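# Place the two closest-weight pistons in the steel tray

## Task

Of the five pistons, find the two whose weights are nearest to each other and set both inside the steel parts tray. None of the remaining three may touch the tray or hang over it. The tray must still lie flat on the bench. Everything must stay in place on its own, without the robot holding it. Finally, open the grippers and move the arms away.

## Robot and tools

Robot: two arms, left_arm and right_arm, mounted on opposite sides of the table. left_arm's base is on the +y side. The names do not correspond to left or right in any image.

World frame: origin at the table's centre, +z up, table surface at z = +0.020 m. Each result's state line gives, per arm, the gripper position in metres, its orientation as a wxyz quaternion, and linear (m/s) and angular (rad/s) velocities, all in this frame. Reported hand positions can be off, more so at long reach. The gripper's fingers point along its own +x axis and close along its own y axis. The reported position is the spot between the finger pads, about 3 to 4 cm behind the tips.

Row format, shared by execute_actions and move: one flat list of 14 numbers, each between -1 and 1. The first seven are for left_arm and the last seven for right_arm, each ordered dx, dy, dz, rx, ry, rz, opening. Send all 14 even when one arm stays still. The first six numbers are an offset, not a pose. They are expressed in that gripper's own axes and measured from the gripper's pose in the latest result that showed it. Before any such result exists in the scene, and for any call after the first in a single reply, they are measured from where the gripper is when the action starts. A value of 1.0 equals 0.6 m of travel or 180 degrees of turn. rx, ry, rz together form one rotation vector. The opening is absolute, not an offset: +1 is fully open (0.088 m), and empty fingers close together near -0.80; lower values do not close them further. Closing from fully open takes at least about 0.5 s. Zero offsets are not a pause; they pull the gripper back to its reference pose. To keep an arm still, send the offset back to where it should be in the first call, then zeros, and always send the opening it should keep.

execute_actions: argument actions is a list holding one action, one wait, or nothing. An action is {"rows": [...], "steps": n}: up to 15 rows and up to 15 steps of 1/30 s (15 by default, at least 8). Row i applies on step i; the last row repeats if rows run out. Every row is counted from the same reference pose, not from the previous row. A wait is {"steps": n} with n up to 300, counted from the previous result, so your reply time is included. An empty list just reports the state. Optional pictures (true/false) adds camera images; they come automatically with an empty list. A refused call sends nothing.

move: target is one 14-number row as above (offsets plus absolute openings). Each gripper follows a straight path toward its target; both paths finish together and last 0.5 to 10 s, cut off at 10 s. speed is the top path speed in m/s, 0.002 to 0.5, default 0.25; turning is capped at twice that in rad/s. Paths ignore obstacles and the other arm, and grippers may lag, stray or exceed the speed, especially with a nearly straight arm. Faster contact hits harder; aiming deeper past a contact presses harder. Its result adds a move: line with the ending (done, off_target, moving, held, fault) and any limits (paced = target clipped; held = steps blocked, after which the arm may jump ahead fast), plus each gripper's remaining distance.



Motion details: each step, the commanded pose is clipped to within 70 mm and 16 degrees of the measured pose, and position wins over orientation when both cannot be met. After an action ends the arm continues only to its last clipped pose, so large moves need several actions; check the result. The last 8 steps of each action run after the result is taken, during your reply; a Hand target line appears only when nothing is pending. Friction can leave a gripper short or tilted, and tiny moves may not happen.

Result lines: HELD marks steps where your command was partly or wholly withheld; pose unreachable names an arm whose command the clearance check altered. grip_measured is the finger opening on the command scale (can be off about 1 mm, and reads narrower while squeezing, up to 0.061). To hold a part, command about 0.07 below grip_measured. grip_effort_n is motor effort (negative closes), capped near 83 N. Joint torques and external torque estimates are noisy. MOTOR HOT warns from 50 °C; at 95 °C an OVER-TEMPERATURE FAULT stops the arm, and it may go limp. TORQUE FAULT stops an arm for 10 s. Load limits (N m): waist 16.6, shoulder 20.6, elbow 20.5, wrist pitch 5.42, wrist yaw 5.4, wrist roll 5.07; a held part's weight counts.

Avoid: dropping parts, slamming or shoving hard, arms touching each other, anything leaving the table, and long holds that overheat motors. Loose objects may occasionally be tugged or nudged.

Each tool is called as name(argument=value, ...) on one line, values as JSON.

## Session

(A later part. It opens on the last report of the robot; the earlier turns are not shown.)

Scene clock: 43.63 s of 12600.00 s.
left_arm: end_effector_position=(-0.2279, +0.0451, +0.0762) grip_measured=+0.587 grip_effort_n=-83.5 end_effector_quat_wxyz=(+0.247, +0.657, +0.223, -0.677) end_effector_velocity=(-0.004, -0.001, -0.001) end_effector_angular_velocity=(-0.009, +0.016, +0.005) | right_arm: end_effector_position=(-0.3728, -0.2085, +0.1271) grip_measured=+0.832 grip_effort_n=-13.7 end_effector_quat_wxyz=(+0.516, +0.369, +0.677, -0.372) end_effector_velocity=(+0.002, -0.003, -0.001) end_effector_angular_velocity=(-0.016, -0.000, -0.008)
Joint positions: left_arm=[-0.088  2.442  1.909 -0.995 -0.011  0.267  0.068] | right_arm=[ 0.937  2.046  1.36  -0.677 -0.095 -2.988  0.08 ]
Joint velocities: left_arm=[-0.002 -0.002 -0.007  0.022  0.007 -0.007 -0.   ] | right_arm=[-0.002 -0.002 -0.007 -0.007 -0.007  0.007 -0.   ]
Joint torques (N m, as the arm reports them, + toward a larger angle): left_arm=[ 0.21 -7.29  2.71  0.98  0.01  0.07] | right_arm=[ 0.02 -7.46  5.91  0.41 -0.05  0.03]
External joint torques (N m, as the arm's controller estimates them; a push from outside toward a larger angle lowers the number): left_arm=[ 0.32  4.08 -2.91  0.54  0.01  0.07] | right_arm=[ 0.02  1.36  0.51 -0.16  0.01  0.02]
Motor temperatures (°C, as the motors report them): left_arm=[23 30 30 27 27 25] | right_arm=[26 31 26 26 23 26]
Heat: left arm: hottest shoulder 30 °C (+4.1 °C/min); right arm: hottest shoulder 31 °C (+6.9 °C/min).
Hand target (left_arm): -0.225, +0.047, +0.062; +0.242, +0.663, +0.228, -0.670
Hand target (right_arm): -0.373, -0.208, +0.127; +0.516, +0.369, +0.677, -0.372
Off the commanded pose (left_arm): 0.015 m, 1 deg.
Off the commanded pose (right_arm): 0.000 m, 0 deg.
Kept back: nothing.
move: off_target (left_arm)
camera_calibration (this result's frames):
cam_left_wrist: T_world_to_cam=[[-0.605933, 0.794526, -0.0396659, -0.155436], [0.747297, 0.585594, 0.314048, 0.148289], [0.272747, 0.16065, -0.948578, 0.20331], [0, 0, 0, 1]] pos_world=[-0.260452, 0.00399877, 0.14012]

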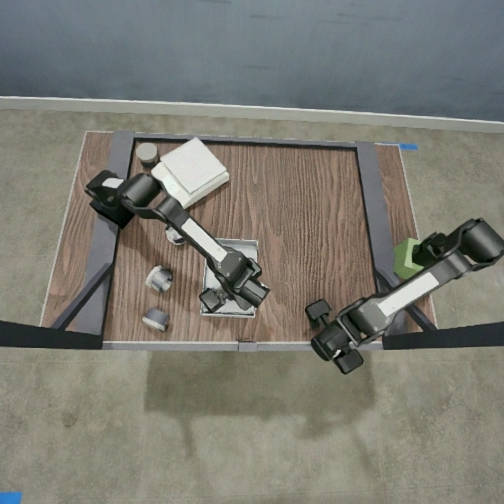

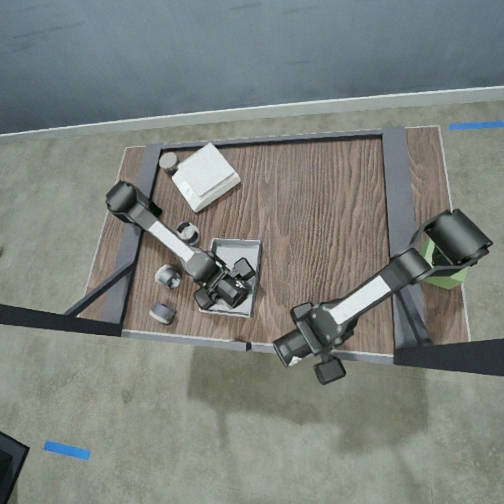

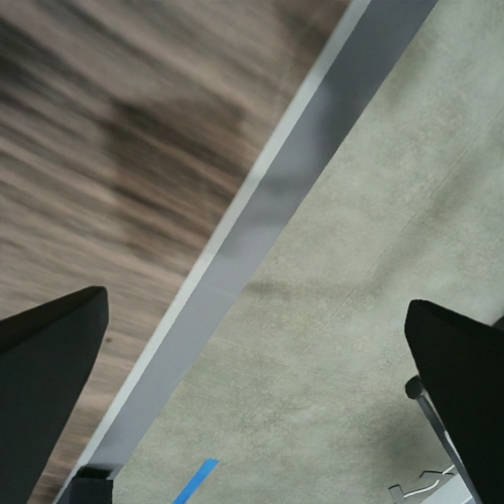

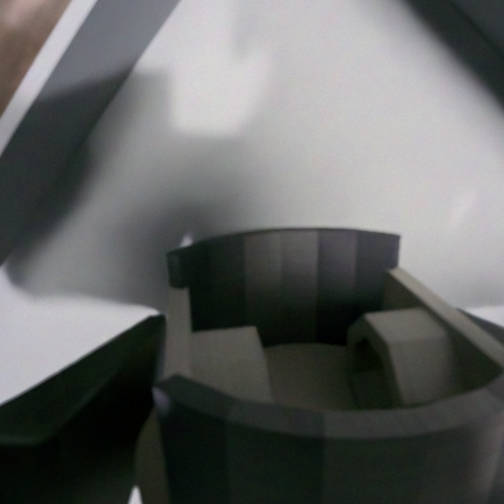

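move(target=[0,0,0,0,0,0,1,0,0,0,0,0,0,0.83])

move(target=[-0.16,0,0,0,0,0,1,0,0,0,0,0,0,0.83])

move(target=[0,-0.238,-0.248,-0.11,0,0,1,0,0,0,0,0,0,0.83], speed=0.35)

Scene clock: 44.63 s of 12600.00 s.
left_arm: end_effector_position=(-0.2280, +0.0449, +0.0762) grip_measured=+1.000 grip_effort_n=16.0 end_effector_quat_wxyz=(+0.247, +0.656, +0.223, -0.677) end_effector_velocity=(-0.001, +0.003, +0.000) end_effector_angular_velocity=(+0.010, +0.002, +0.005) | right_arm: end_effector_position=(-0.3728, -0.2085, +0.1271) grip_measured=+0.832 grip_effort_n=-14.2 end_effector_quat_wxyz=(+0.516, +0.369, +0.677, -0.372) end_effector_velocity=(+0.001, -0.002, +0.000) end_effector_angular_velocity=(-0.017, +0.013, +0.004)
Joint positions: left_arm=[-0.088  2.442  1.909 -0.994 -0.011  0.267  0.088] | right_arm=[ 0.937  2.046  1.36  -0.677 -0.095 -2.988  0.08 ]
Joint velocities: left_arm=[-0.002 -0.002 -0.002 -0.007  0.007 -0.007  0.   ] | right_arm=[-0.007 -0.002 -0.002 -0.007 -0.022 -0.007  0.   ]
Joint torques (N m, as the arm reports them, + toward a larger angle): left_arm=[-0.07 -9.56  3.91 -0.08  0.   -0.02] | right_arm=[ 0.05 -7.44  5.92  0.41 -0.05  0.03]
External joint torques (N m, as the arm's controller estimates them; a push from outside toward a larger angle lowers the number): left_arm=[-0.05  1.68 -1.6  -0.48  0.   -0.02] | right_arm=[ 0.08  1.41  0.49 -0.16  0.01  0.03]
Motor temperatures (°C, as the motors report them): left_arm=[23 31 31 27 27 25] | right_arm=[26 31 26 26 23 26]
Heat: left arm: hottest shoulder 31 °C (+5.4 °C/min); right arm: hottest shoulder 31 °C (+6.7 °C/min).
Hand target (left_arm): -0.228, +0.045, +0.076; +0.247, +0.657, +0.223, -0.677
Hand target (right_arm): -0.373, -0.208, +0.127; +0.516, +0.369, +0.677, -0.372
Off the commanded pose (left_arm): 0.000 m, 0 deg.
Off the commanded pose (right_arm): 0.000 m, 0 deg.
Kept back: nothing.
move: done
camera_calibration (this result's frames):
cam_left_wrist: T_world_to_cam=[[-0.605969, 0.794477, -0.0401061, -0.155327], [0.747578, 0.585981, 0.312655, 0.148657], [0.271899, 0.159477, -0.94902, 0.203367], [0, 0, 0, 1]] pos_world=[-0.260551, 0.00386094, 0.140291]

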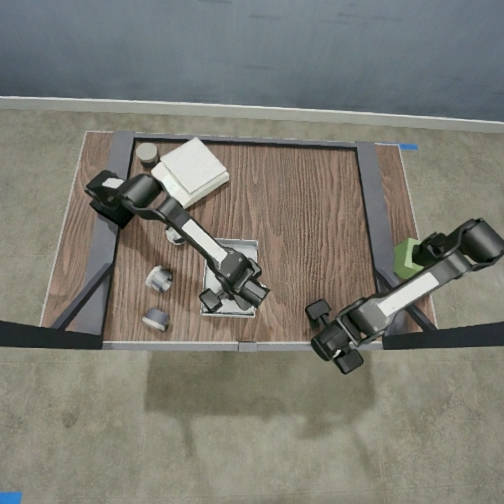

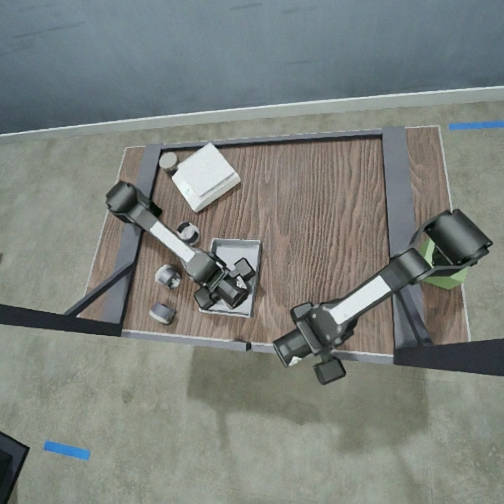

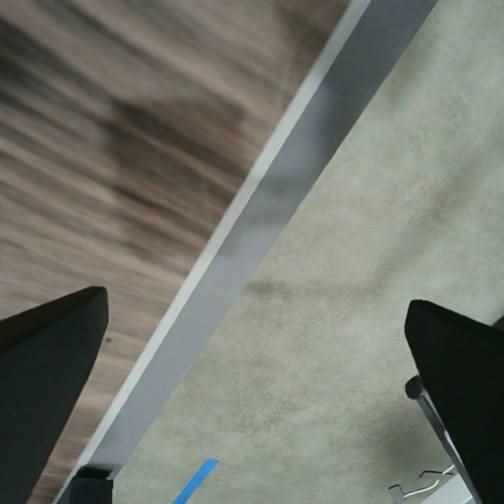

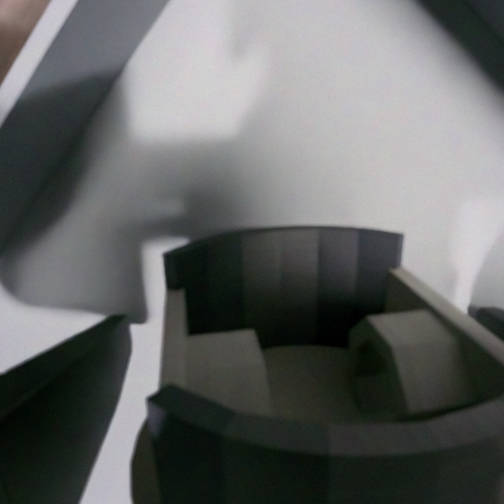

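Scene clock: 45.67 s of 12600.00 s.
left_arm: end_effector_position=(-0.2252, +0.0487, +0.1727) grip_measured=+1.000 grip_effort_n=15.6 end_effector_quat_wxyz=(+0.247, +0.656, +0.223, -0.677) end_effector_velocity=(+0.001, +0.006, +0.000) end_effector_angular_velocity=(+0.022, -0.007, +0.005) | right_arm: end_effector_position=(-0.3728, -0.2085, +0.1271) grip_measured=+0.832 grip_effort_n=-14.2 end_effector_quat_wxyz=(+0.516, +0.369, +0.677, -0.372) end_effector_velocity=(-0.002, +0.002, +0.002) end_effector_angular_velocity=(+0.007, +0.012, +0.006)
Joint positions: left_arm=[-0.088  2.355  2.142 -1.313 -0.011  0.267  0.088] | right_arm=[ 0.937  2.046  1.36  -0.677 -0.095 -2.988  0.08 ]
Joint velocities: left_arm=[-0.002 -0.002 -0.002 -0.022  0.007 -0.007  0.   ] | right_arm=[-0.002 -0.002  0.002  0.007 -0.007 -0.007 -0.   ]
Joint torques (N m, as the arm reports them, + toward a larger angle): left_arm=[-0.26 -8.87  5.35 -0.04  0.01 -0.07] | right_arm=[ 0.01 -7.47  5.92  0.41 -0.05  0.02]
External joint torques (N m, as the arm's controller estimates them; a push from outside toward a larger angle lowers the number): left_arm=[-0.26  2.09 -0.35 -0.46  0.01 -0.07] | right_arm=[ 0.05  1.35  0.49 -0.16  0.01  0.01]
Motor temperatures (°C, as the motors report them): left_arm=[23 31 31 27 27 25] | right_arm=[26 31 26 26 23 26]
Heat: left arm: hottest shoulder 31 °C (+5.3 °C/min); right arm: hottest shoulder 31 °C (+6.6 °C/min).
Hand target (left_arm): -0.227, +0.048, +0.172; +0.247, +0.656, +0.223, -0.677
Hand target (right_arm): -0.373, -0.208, +0.127; +0.516, +0.369, +0.677, -0.372
Off the commanded pose (left_arm): 0.001 m, 0 deg.
Off the commanded pose (right_arm): 0.000 m, 0 deg.
Kept back: nothing.
move: done
camera_calibration (this result's frames):
cam_left_wrist: T_world_to_cam=[[-0.605969, 0.794477, -0.0401061, -0.152841], [0.747578, 0.585981, 0.312655, 0.114145], [0.271899, 0.159477, -0.94902, 0.293481], [0, 0, 0, 1]] pos_world=[-0.257746, 0.00773803, 0.236701]

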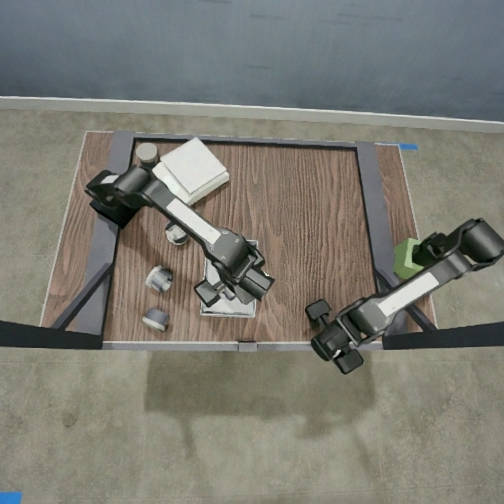

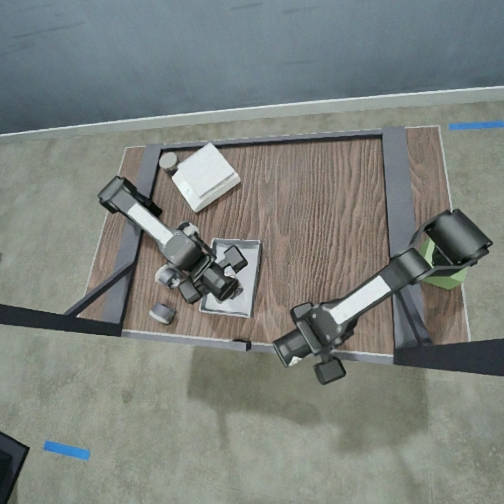

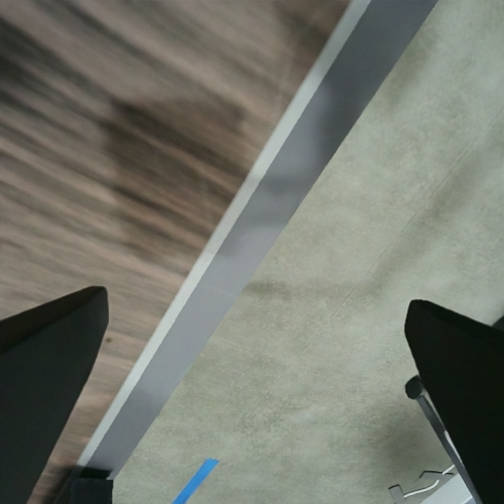

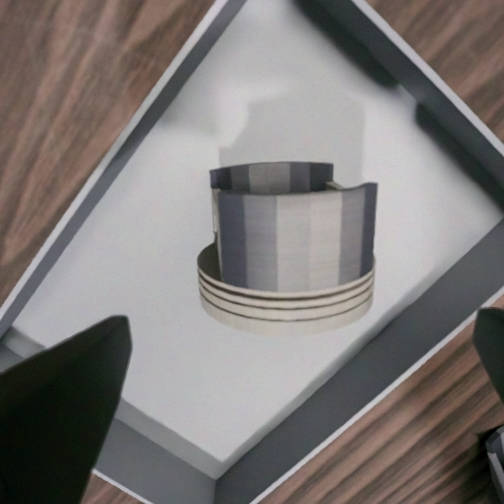

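Scene clock: 46.87 s of 12600.00 s.
left_arm: end_effector_position=(-0.2006, +0.2520, +0.1637) grip_measured=+1.000 grip_effort_n=15.6 end_effector_quat_wxyz=(+0.354, +0.606, +0.337, -0.628) end_effector_velocity=(-0.001, +0.001, -0.001) end_effector_angular_velocity=(-0.016, +0.010, +0.000) | right_arm: end_effector_position=(-0.3728, -0.2085, +0.1271) grip_measured=+0.832 grip_effort_n=-13.7 end_effector_quat_wxyz=(+0.516, +0.369, +0.677, -0.372) end_effector_velocity=(+0.003, -0.004, -0.001) end_effector_angular_velocity=(-0.018, -0.009, +0.020)
Joint positions: left_arm=[-0.424  1.713  1.164 -0.988 -0.021 -0.413  0.088] | right_arm=[ 0.937  2.046  1.36  -0.677 -0.095 -2.988  0.08 ]
Joint velocities: left_arm=[-0.007 -0.012 -0.017  0.022 -0.007 -0.007  0.   ] | right_arm=[-0.002 -0.002 -0.002 -0.022 -0.007 -0.022 -0.   ]
Joint torques (N m, as the arm reports them, + toward a larger angle): left_arm=[-0.66 -6.52  3.16  0.19 -0.05 -0.11] | right_arm=[ 0.02 -7.46  5.89  0.42 -0.05  0.03]
External joint torques (N m, as the arm's controller estimates them; a push from outside toward a larger angle lowers the number): left_arm=[-0.72  0.06 -2.39 -0.22  0.01 -0.11] | right_arm=[ 0.03  1.37  0.51 -0.13  0.01  0.02]
Motor temperatures (°C, as the motors report them): left_arm=[23 32 31 27 27 25] | right_arm=[26 31 26 26 23 26]
Heat: left arm: hottest shoulder 32 °C (+6.4 °C/min); right arm: hottest shoulder 31 °C (+6.4 °C/min).
Hand target (left_arm): -0.199, +0.254, +0.164; +0.356, +0.604, +0.337, -0.629
Hand target (right_arm): -0.373, -0.208, +0.127; +0.516, +0.369, +0.677, -0.372
Off the commanded pose (left_arm): 0.002 m, 0 deg.
Off the commanded pose (right_arm): 0.000 m, 0 deg.
Kept back: nothing.
move: done
camera_calibration (this result's frames):
cam_left_wrist: T_world_to_cam=[[-0.838794, 0.543935, -0.0236386, -0.286005], [0.510686, 0.801089, 0.312179, -0.122221], [0.188742, 0.249782, -0.949729, 0.206595], [0, 0, 0, 1]] pos_world=[-0.216476, 0.201875, 0.227603]

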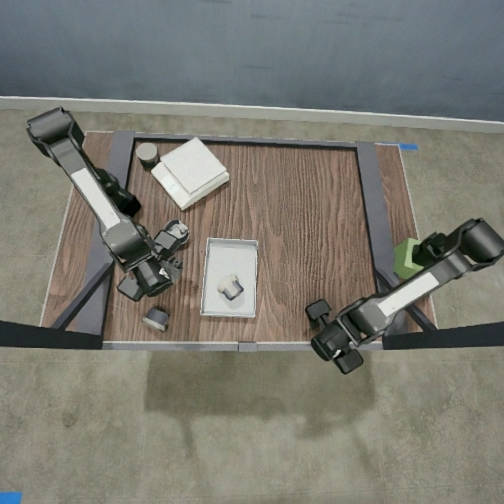

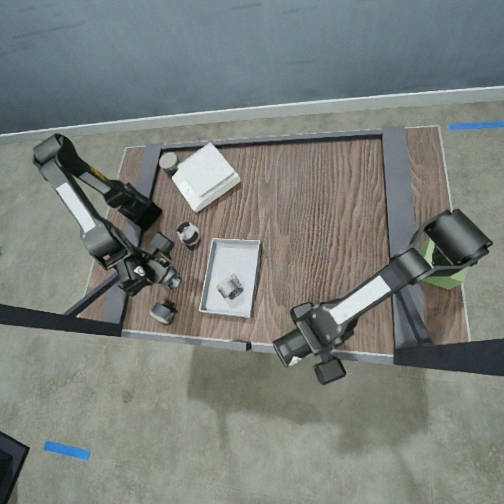

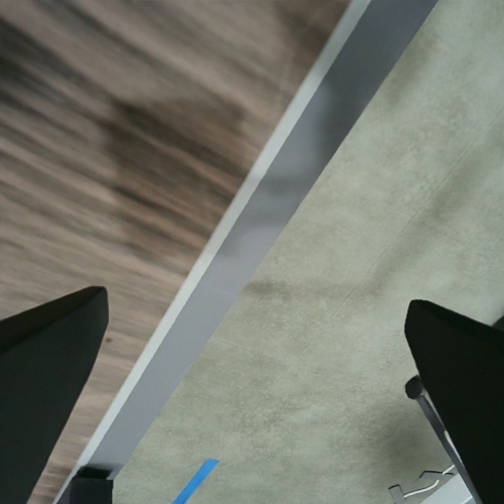

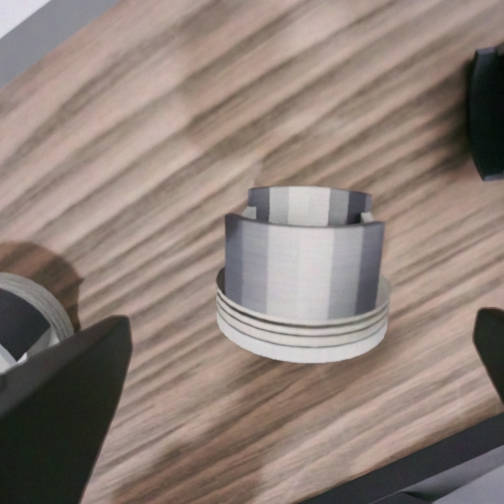

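move(target=[0.172,-0.012,-0.012,0.015,0,0,1,0,0,0,0,0,0,0.83], speed=0.12)

move(target=[0,0,0,0,0,0,0,0,0,0,0,0,0,0.83])

move(target=[-0.18,0,0,0,0,0,0,0,0,0,0,0,0,0.83], speed=0.15)

Scene clock: 48.47 s of 12600.00 s.
left_arm: end_effector_position=(-0.2062, +0.2560, +0.0648) grip_measured=+1.000 grip_effort_n=15.6 end_effector_quat_wxyz=(+0.342, +0.608, +0.324, -0.639) end_effector_velocity=(-0.000, +0.001, -0.002) end_effector_angular_velocity=(-0.005, -0.006, +0.000) | right_arm: end_effector_position=(-0.3728, -0.2085, +0.1271) grip_measured=+0.832 grip_effort_n=-13.7 end_effector_quat_wxyz=(+0.516, +0.369, +0.677, -0.372) end_effector_velocity=(+0.002, -0.003, -0.003) end_effector_angular_velocity=(-0.011, -0.015, -0.006)
Joint positions: left_arm=[-0.445  1.901  0.953 -0.575 -0.022 -0.394  0.088] | right_arm=[ 0.937  2.046  1.36  -0.677 -0.095 -2.988  0.08 ]
Joint velocities: left_arm=[-0.007  0.007 -0.002  0.007 -0.007 -0.007  0.   ] | right_arm=[ 0.002  0.002 -0.007 -0.007  0.007  0.007 -0.   ]
Joint torques (N m, as the arm reports them, + toward a larger angle): left_arm=[-0.33 -5.06  2.47  0.25 -0.05  0.07] | right_arm=[ 0.01 -7.48  5.91  0.41 -0.05  0.03]
External joint torques (N m, as the arm's controller estimates them; a push from outside toward a larger angle lowers the number): left_arm=[-0.33  1.88 -2.03 -0.16  0.    0.07] | right_arm=[-0.03  1.23  0.63 -0.12  0.01  0.02]
Motor temperatures (°C, as the motors report them): left_arm=[23 32 31 27 27 25] | right_arm=[26 31 26 26 23 26]
Heat: left arm: hottest shoulder 32 °C (+6.2 °C/min); right arm: hottest shoulder 31 °C (+6.2 °C/min).
Hand target (left_arm): -0.204, +0.259, +0.061; +0.340, +0.614, +0.322, -0.636
Hand target (right_arm): -0.373, -0.208, +0.127; +0.516, +0.369, +0.677, -0.372
Off the commanded pose (left_arm): 0.005 m, 1 deg.
Off the commanded pose (right_arm): 0.000 m, 0 deg.
Kept back: nothing.
move: done
camera_calibration (this result's frames):
cam_left_wrist: T_world_to_cam=[[-0.816363, 0.577195, -0.0199402, -0.299396], [0.545754, 0.782269, 0.300345, -0.0788193], [0.188956, 0.234308, -0.953622, 0.117009], [0, 0, 0, 1]] pos_world=[-0.223509, 0.207052, 0.129285]

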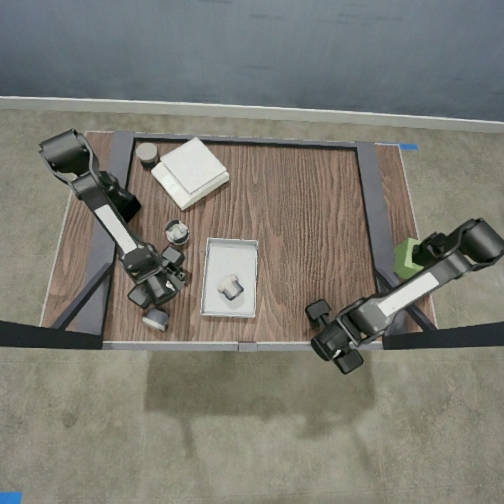

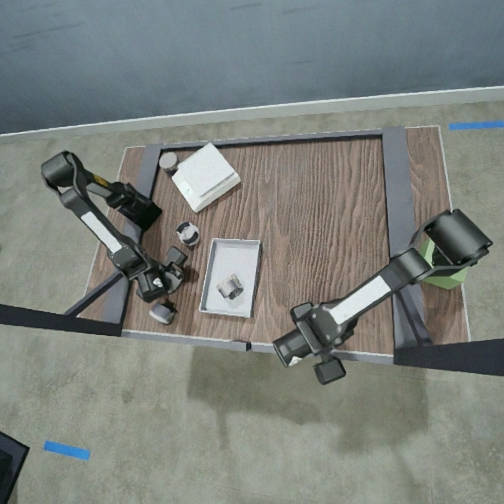

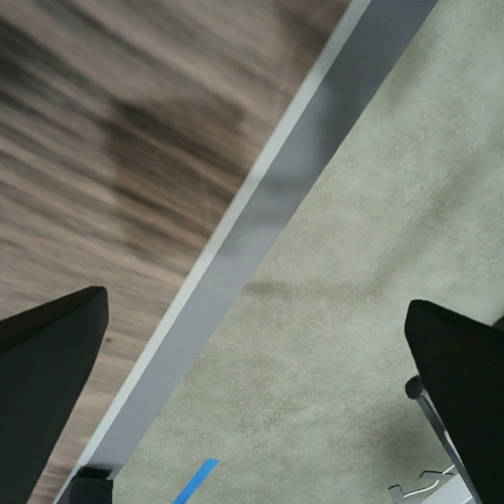

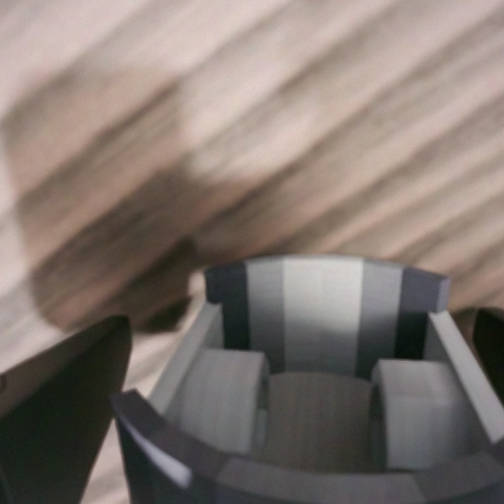

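Scene clock: 49.03 s of 12600.00 s.
left_arm: end_effector_position=(-0.2061, +0.2560, +0.0648) grip_measured=+0.529 grip_effort_n=-83.5 end_effector_quat_wxyz=(+0.343, +0.608, +0.324, -0.639) end_effector_velocity=(-0.002, +0.001, +0.000) end_effector_angular_velocity=(+0.002, +0.010, -0.010) | right_arm: end_effector_position=(-0.3728, -0.2085, +0.1271) grip_measured=+0.832 grip_effort_n=-14.2 end_effector_quat_wxyz=(+0.516, +0.369, +0.677, -0.372) end_effector_velocity=(+0.003, -0.004, -0.001) end_effector_angular_velocity=(-0.018, -0.009, +0.020)
Joint positions: left_arm=[-0.445  1.901  0.953 -0.576 -0.022 -0.394  0.065] | right_arm=[ 0.937  2.046  1.36  -0.677 -0.095 -2.988  0.08 ]
Joint velocities: left_arm=[-0.002 -0.002 -0.002  0.007  0.007  0.007 -0.   ] | right_arm=[-0.002 -0.002 -0.002 -0.022 -0.007 -0.022 -0.   ]
Joint torques (N m, as the arm reports them, + toward a larger angle): left_arm=[-0.07 -5.88  3.22  0.08 -0.02 -0.02] | right_arm=[ 0.07 -7.48  5.95  0.4  -0.06  0.03]
External joint torques (N m, as the arm's controller estimates them; a push from outside toward a larger angle lowers the number): left_arm=[-0.08  1.07 -1.31 -0.34  0.02 -0.02] | right_arm=[ 0.02  1.36  0.54 -0.16  0.01  0.02]
Motor temperatures (°C, as the motors report them): left_arm=[23 32 31 27 27 25] | right_arm=[26 31 26 26 23 26]
Heat: left arm: hottest shoulder 32 °C (+6.1 °C/min); right arm: hottest shoulder 31 °C (+6.1 °C/min).
Hand target (left_arm): -0.206, +0.256, +0.065; +0.342, +0.608, +0.324, -0.639
Hand target (right_arm): -0.373, -0.208, +0.127; +0.516, +0.369, +0.677, -0.372
Off the commanded pose (left_arm): 0.000 m, 0 deg.
Off the commanded pose (right_arm): 0.000 m, 0 deg.
Kept back: nothing.
move: done
camera_calibration (this result's frames):
cam_left_wrist: T_world_to_cam=[[-0.816362, 0.577179, -0.0204328, -0.299276], [0.545581, 0.782311, 0.300551, -0.0789319], [0.189456, 0.234211, -0.953547, 0.117111], [0, 0, 0, 1]] pos_world=[-0.223441, 0.207057, 0.129278]

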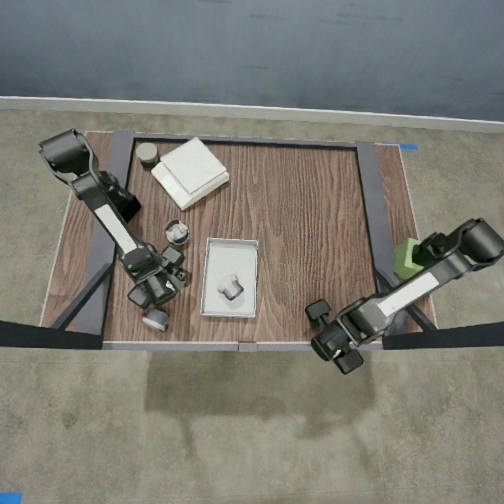

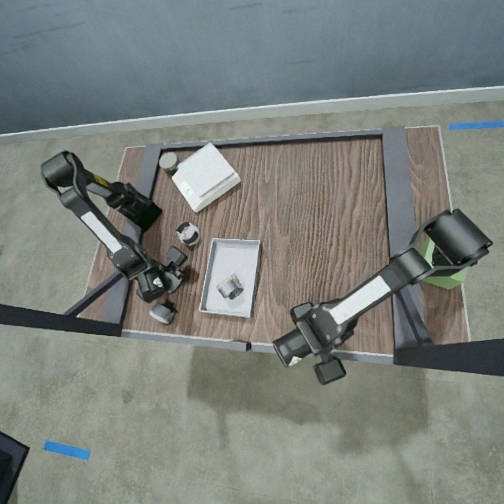

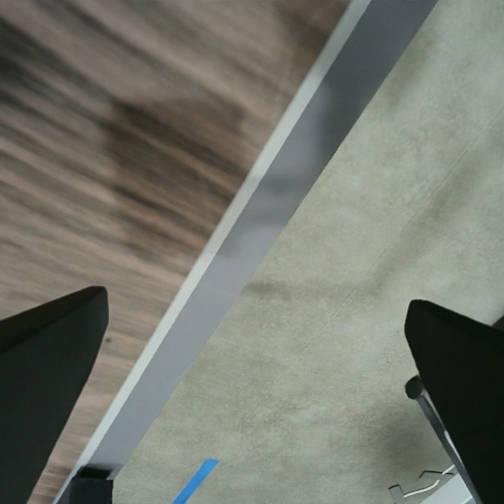

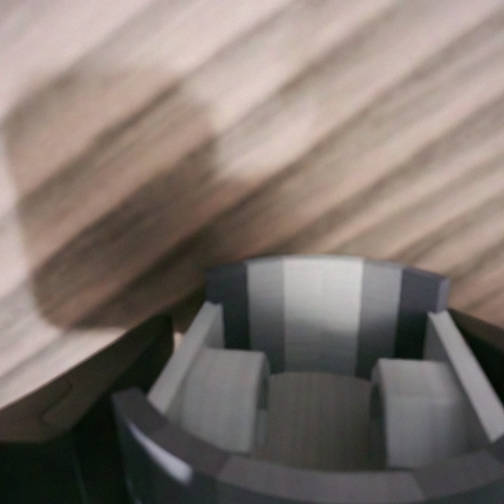

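Scene clock: 50.23 s of 12600.00 s.
left_arm: end_effector_position=(-0.2004, +0.2614, +0.1658) grip_measured=+0.529 grip_effort_n=-83.5 end_effector_quat_wxyz=(+0.342, +0.615, +0.325, -0.632) end_effector_velocity=(-0.002, -0.001, +0.004) end_effector_angular_velocity=(-0.010, +0.002, +0.005) | right_arm: end_effector_position=(-0.3728, -0.2085, +0.1271) grip_measured=+0.832 grip_effort_n=-14.2 end_effector_quat_wxyz=(+0.516, +0.369, +0.677, -0.372) end_effector_velocity=(+0.001, -0.002, +0.000) end_effector_angular_velocity=(-0.009, +0.001, +0.006)
Joint positions: left_arm=[-0.45   1.697  1.154 -1.003 -0.022 -0.398  0.065] | right_arm=[ 0.937  2.046  1.36  -0.677 -0.095 -2.988  0.08 ]
Joint velocities: left_arm=[-0.002 -0.002  0.012 -0.007 -0.007 -0.007  0.   ] | right_arm=[-0.002 -0.002 -0.002 -0.007 -0.007 -0.007 -0.   ]
Joint torques (N m, as the arm reports them, + toward a larger angle): left_arm=[-0.36 -6.56  5.62 -0.23 -0.06 -0.11] | right_arm=[ 0.03 -7.5   5.91  0.41 -0.06  0.03]
External joint torques (N m, as the arm's controller estimates them; a push from outside toward a larger angle lowers the number): left_arm=[-0.36 -0.13  0.15 -0.6  -0.01 -0.11] | right_arm=[ 0.04  1.34  0.5  -0.15  0.    0.02]
Motor temperatures (°C, as the motors report them): left_arm=[23 32 31 27 27 25] | right_arm=[26 31 27 26 23 26]
Heat: left arm: hottest shoulder 32 °C (+6.0 °C/min); right arm: hottest shoulder 31 °C (+6.0 °C/min).
Hand target (left_arm): -0.204, +0.260, +0.172; +0.343, +0.608, +0.324, -0.639
Hand target (right_arm): -0.373, -0.208, +0.127; +0.516, +0.369, +0.677, -0.372
Off the commanded pose (left_arm): 0.007 m, 1 deg.
Off the commanded pose (right_arm): 0.000 m, 0 deg.
Kept back: nothing.
move: done
camera_calibration (this result's frames):
cam_left_wrist: T_world_to_cam=[[-0.815713, 0.57778, -0.0279785, -0.294456], [0.540411, 0.778421, 0.319401, -0.119842], [0.206322, 0.245419, -0.947207, 0.210417], [0, 0, 0, 1]] pos_world=[-0.218841, 0.211778, 0.229347]

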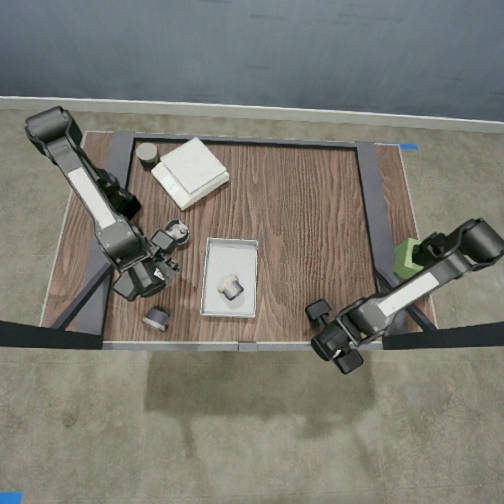

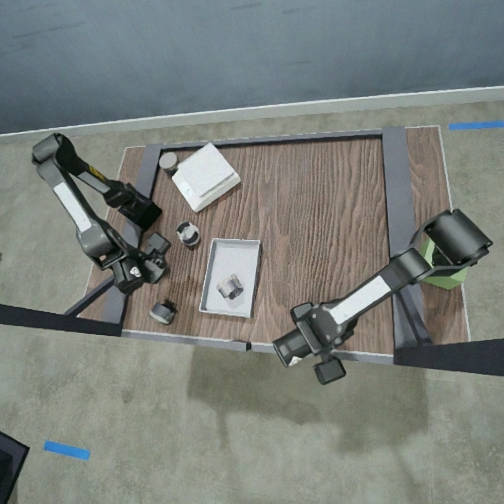

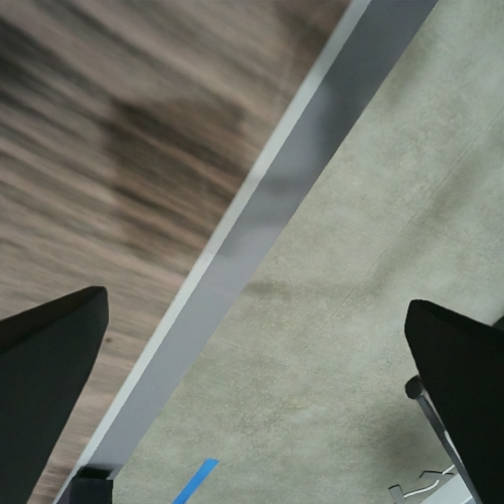

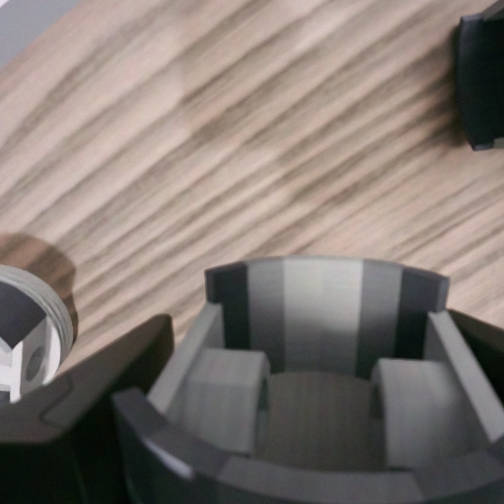

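move(target=[0,0.578,-0.227,0.09,0,0,0,0,0,0,0,0,0,0.83])

Scene clock: 52.77 s of 12600.00 s.
left_arm: end_effector_position=(+0.1621, +0.1858, +0.1636) grip_measured=+0.529 grip_effort_n=-83.5 end_effector_quat_wxyz=(+0.250, +0.660, +0.234, -0.669) end_effector_velocity=(+0.004, -0.000, +0.001) end_effector_angular_velocity=(+0.005, -0.006, -0.014) | right_arm: end_effector_position=(-0.3728, -0.2085, +0.1271) grip_measured=+0.832 grip_effort_n=-14.2 end_effector_quat_wxyz=(+0.516, +0.369, +0.677, -0.372) end_effector_velocity=(-0.002, -0.001, +0.001) end_effector_angular_velocity=(-0.005, +0.021, +0.009)
Joint positions: left_arm=[ 0.986  1.588  1.028 -0.989  0.015  1.319  0.065] | right_arm=[ 0.937  2.046  1.36  -0.677 -0.095 -2.988  0.08 ]
Joint velocities: left_arm=[ 0.007  0.007  0.012 -0.007 -0.007  0.022 -0.   ] | right_arm=[-0.002 -0.002 -0.002  0.007 -0.022 -0.007 -0.   ]
Joint torques (N m, as the arm reports them, + toward a larger angle): left_arm=[ 0.21 -4.29  5.39 -0.25  0.16  0.07] | right_arm=[ 0.03 -7.48  5.93  0.41 -0.05  0.03]
External joint torques (N m, as the arm's controller estimates them; a push from outside toward a larger angle lowers the number): left_arm=[ 0.21  1.31 -0.04 -0.58  0.09  0.07] | right_arm=[ 0.01  1.44  0.44 -0.17  0.02  0.03]
Motor temperatures (°C, as the motors report them): left_arm=[23 32 31 27 27 25] | right_arm=[26 32 27 26 23 26]
Heat: left arm: hottest shoulder 32 °C (+5.7 °C/min); right arm: hottest shoulder 32 °C (+6.8 °C/min).
Hand target (left_arm): +0.164, +0.183, +0.166; +0.252, +0.659, +0.231, -0.669
Hand target (right_arm): -0.373, -0.208, +0.127; +0.516, +0.369, +0.677, -0.372
Off the commanded pose (left_arm): 0.005 m, 0 deg.
Off the commanded pose (right_arm): 0.000 m, 0 deg.
Kept back: nothing.
move: done
camera_calibration (this result's frames):
cam_left_wrist: T_world_to_cam=[[-0.622742, 0.781658, -0.0346931, -0.0232103], [0.730937, 0.597007, 0.330627, -0.25518], [0.27915, 0.180537, -0.943123, 0.151692], [0, 0, 0, 1]] pos_world=[0.129722, 0.143101, 0.226629]

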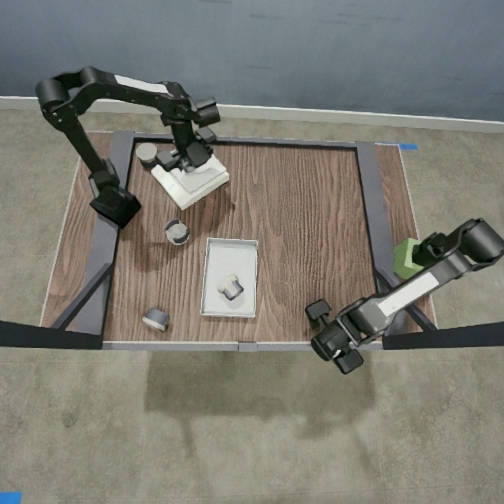

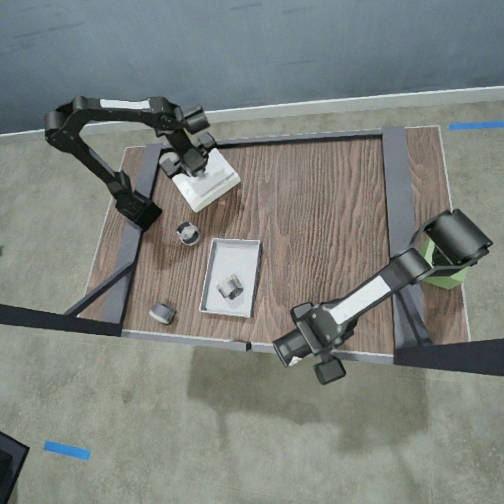

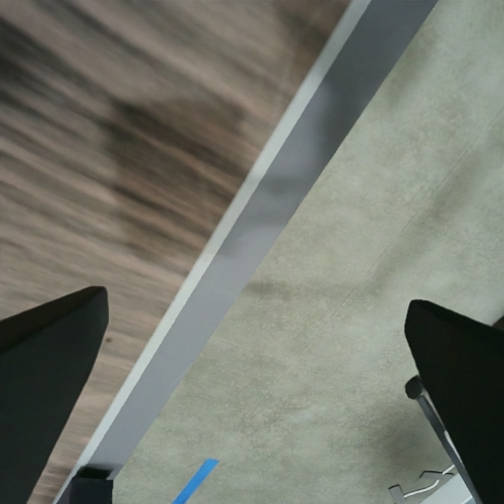

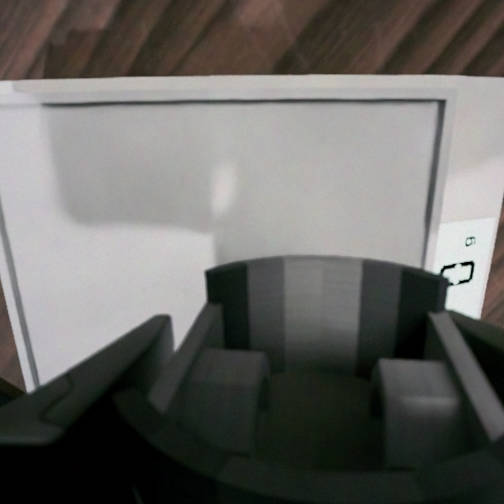

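move(target=[0.06,0.03,0.02,0,0,0,0,0,0,0,0,0,0,0.83], speed=0.06)

move(target=[0,0,0,0,0,0,1,0,0,0,0,0,0,0.83])

zoom_image(camera="cam_head_left", region=[140,150,210,220])

Scene clock: 54.07 s of 12600.00 s.
left_arm: end_effector_position=(+0.1655, +0.1629, +0.1307) grip_measured=+0.529 grip_effort_n=-83.5 end_effector_quat_wxyz=(+0.253, +0.660, +0.231, -0.669) end_effector_velocity=(-0.001, +0.002, -0.001) end_effector_angular_velocity=(+0.014, -0.001, +0.020) | right_arm: end_effector_position=(-0.3728, -0.2085, +0.1271) grip_measured=+0.832 grip_effort_n=-14.2 end_effector_quat_wxyz=(+0.516, +0.369, +0.677, -0.372) end_effector_velocity=(+0.002, -0.003, -0.001) end_effector_angular_velocity=(-0.005, -0.014, +0.008)
Joint positions: left_arm=[ 0.963  1.713  1.023 -0.852  0.015  1.296  0.065] | right_arm=[ 0.937  2.046  1.36  -0.677 -0.095 -2.988  0.08 ]
Joint velocities: left_arm=[-0.002  0.002 -0.002 -0.007 -0.007 -0.022 -0.   ] | right_arm=[ 0.002 -0.002 -0.007 -0.007  0.007 -0.007 -0.   ]
Joint torques (N m, as the arm reports them, + toward a larger angle): left_arm=[-0.44 -5.01  3.35  0.18  0.06 -0.14] | right_arm=[ 0.02 -7.44  5.9   0.4  -0.06  0.02]
External joint torques (N m, as the arm's controller estimates them; a push from outside toward a larger angle lowers the number): left_arm=[-0.5   1.25 -1.84 -0.18  0.   -0.13] | right_arm=[ 0.03  1.36  0.56 -0.14  0.01  0.02]
Motor temperatures (°C, as the motors report them): left_arm=[23 32 31 27 27 25] | right_arm=[26 32 27 26 23 26]
Heat: left arm: hottest shoulder 32 °C (+5.5 °C/min); right arm: hottest shoulder 32 °C (+6.7 °C/min).
Hand target (left_arm): +0.164, +0.164, +0.128; +0.250, +0.660, +0.234, -0.669
Hand target (right_arm): -0.373, -0.208, +0.127; +0.516, +0.369, +0.677, -0.372
Off the commanded pose (left_arm): 0.003 m, 0 deg.
Off the commanded pose (right_arm): 0.000 m, 0 deg.
Kept back: nothing.
move: done
camera_calibration (this result's frames):
cam_left_wrist: T_world_to_cam=[[-0.622351, 0.781655, -0.0411678, -0.0035783], [0.730505, 0.598907, 0.328134, -0.233058], [0.281143, 0.174141, -0.943734, 0.124648], [0, 0, 0, 1]] pos_world=[0.132979, 0.120671, 0.193961]

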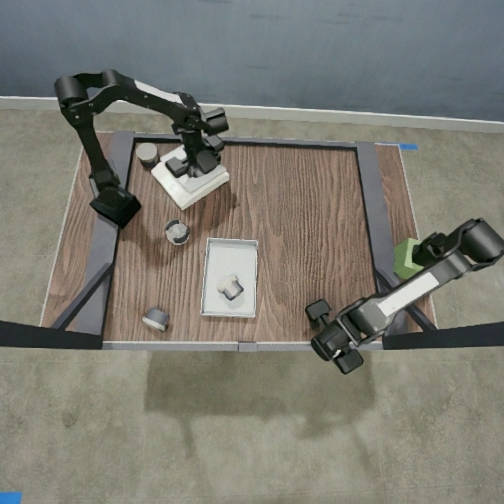

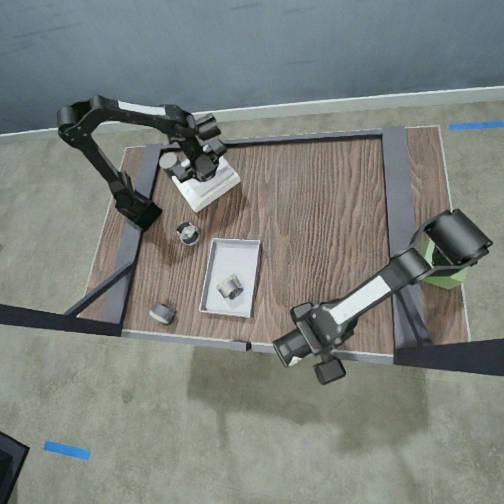

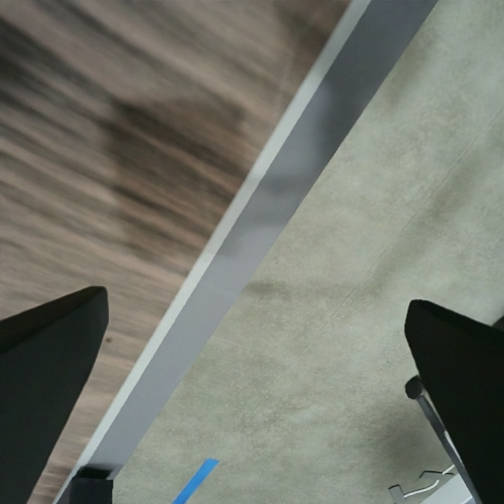

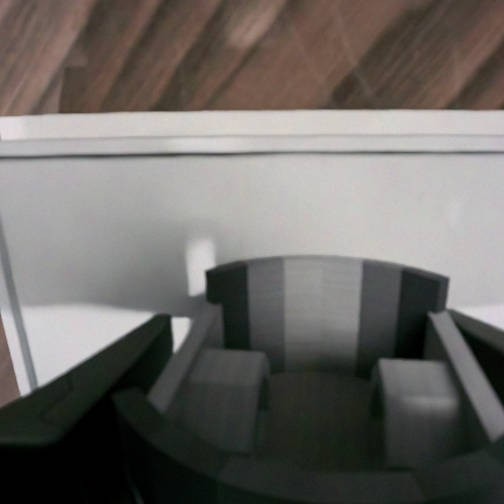

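Scene clock: 54.77 s of 12600.00 s.
left_arm: end_effector_position=(+0.1655, +0.1629, +0.1307) grip_measured=+1.000 grip_effort_n=15.6 end_effector_quat_wxyz=(+0.253, +0.660, +0.231, -0.669) end_effector_velocity=(-0.003, -0.002, +0.000) end_effector_angular_velocity=(-0.010, +0.003, -0.015) | right_arm: end_effector_position=(-0.3728, -0.2085, +0.1271) grip_measured=+0.832 grip_effort_n=-14.2 end_effector_quat_wxyz=(+0.516, +0.369, +0.677, -0.372) end_effector_velocity=(+0.005, -0.003, -0.001) end_effector_angular_velocity=(-0.018, -0.009, +0.016)
Joint positions: left_arm=[ 0.963  1.713  1.023 -0.852  0.015  1.296  0.088] | right_arm=[ 0.937  2.046  1.36  -0.677 -0.095 -2.988  0.08 ]
Joint velocities: left_arm=[-0.007 -0.002 -0.002  0.007  0.007  0.007  0.   ] | right_arm=[-0.007 -0.002 -0.002 -0.022 -0.007 -0.022 -0.   ]
Joint torques (N m, as the arm reports them, + toward a larger angle): left_arm=[-0.06 -5.11  3.84  0.    0.09 -0.01] | right_arm=[ 0.02 -7.47  5.93  0.41 -0.06  0.03]
External joint torques (N m, as the arm's controller estimates them; a push from outside toward a larger angle lowers the number): left_arm=[-0.01  1.14 -1.34 -0.35  0.02 -0.01] | right_arm=[ 0.02  1.36  0.55 -0.14  0.01  0.02]
Motor temperatures (°C, as the motors report them): left_arm=[23 32 31 27 27 25] | right_arm=[26 32 27 26 23 26]
Heat: left arm: hottest shoulder 32 °C (+5.5 °C/min); right arm: hottest shoulder 32 °C (+6.6 °C/min).
Hand target (left_arm): +0.165, +0.163, +0.131; +0.253, +0.660, +0.231, -0.669
Hand target (right_arm): -0.373, -0.208, +0.127; +0.516, +0.369, +0.677, -0.372
Off the commanded pose (left_arm): 0.000 m, 0 deg.
Off the commanded pose (right_arm): 0.000 m, 0 deg.
Kept back: nothing.
move: done
camera_calibration (this result's frames):
cam_left_wrist: T_world_to_cam=[[-0.622351, 0.781655, -0.0411678, -0.0035783], [0.730505, 0.598907, 0.328134, -0.233058], [0.281143, 0.174141, -0.943734, 0.124648], [0, 0, 0, 1]] pos_world=[0.132979, 0.120671, 0.193961]

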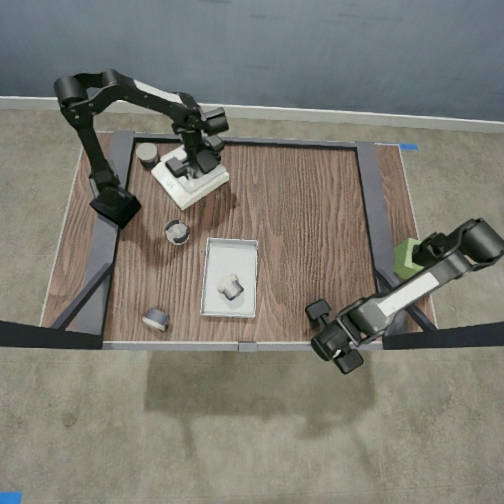

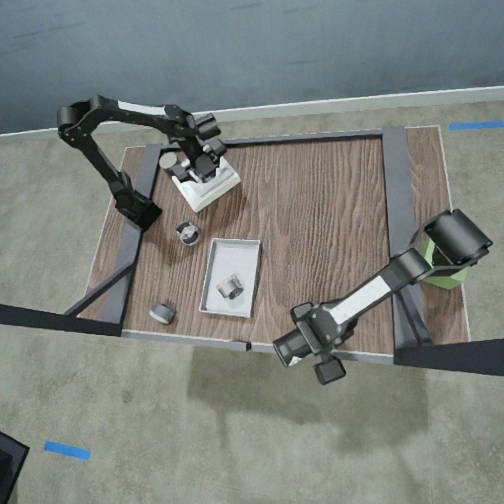

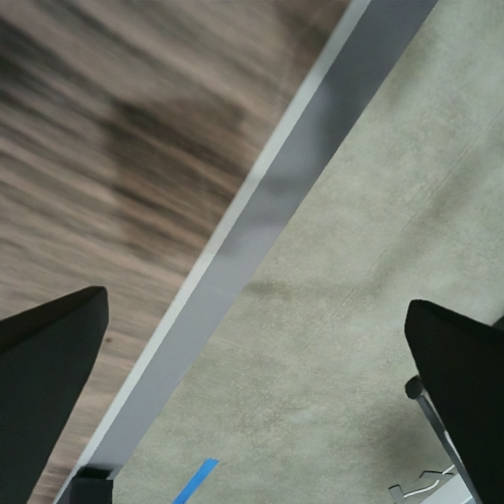

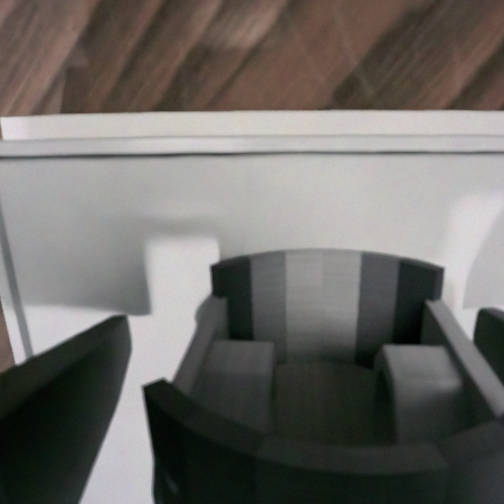

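Region (140, 150, 210, 220) of cam_head_left's 504x504 image, scaled by 7.200, with more detail than that image has.

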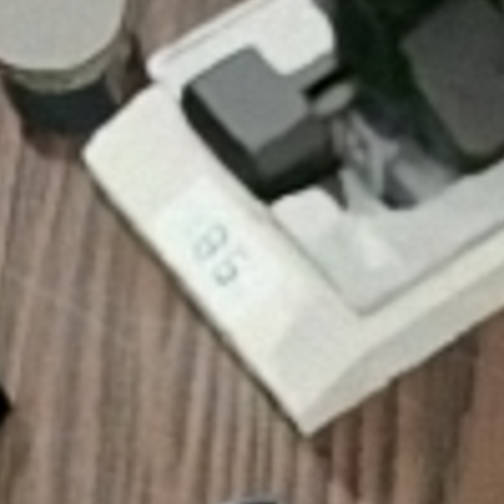

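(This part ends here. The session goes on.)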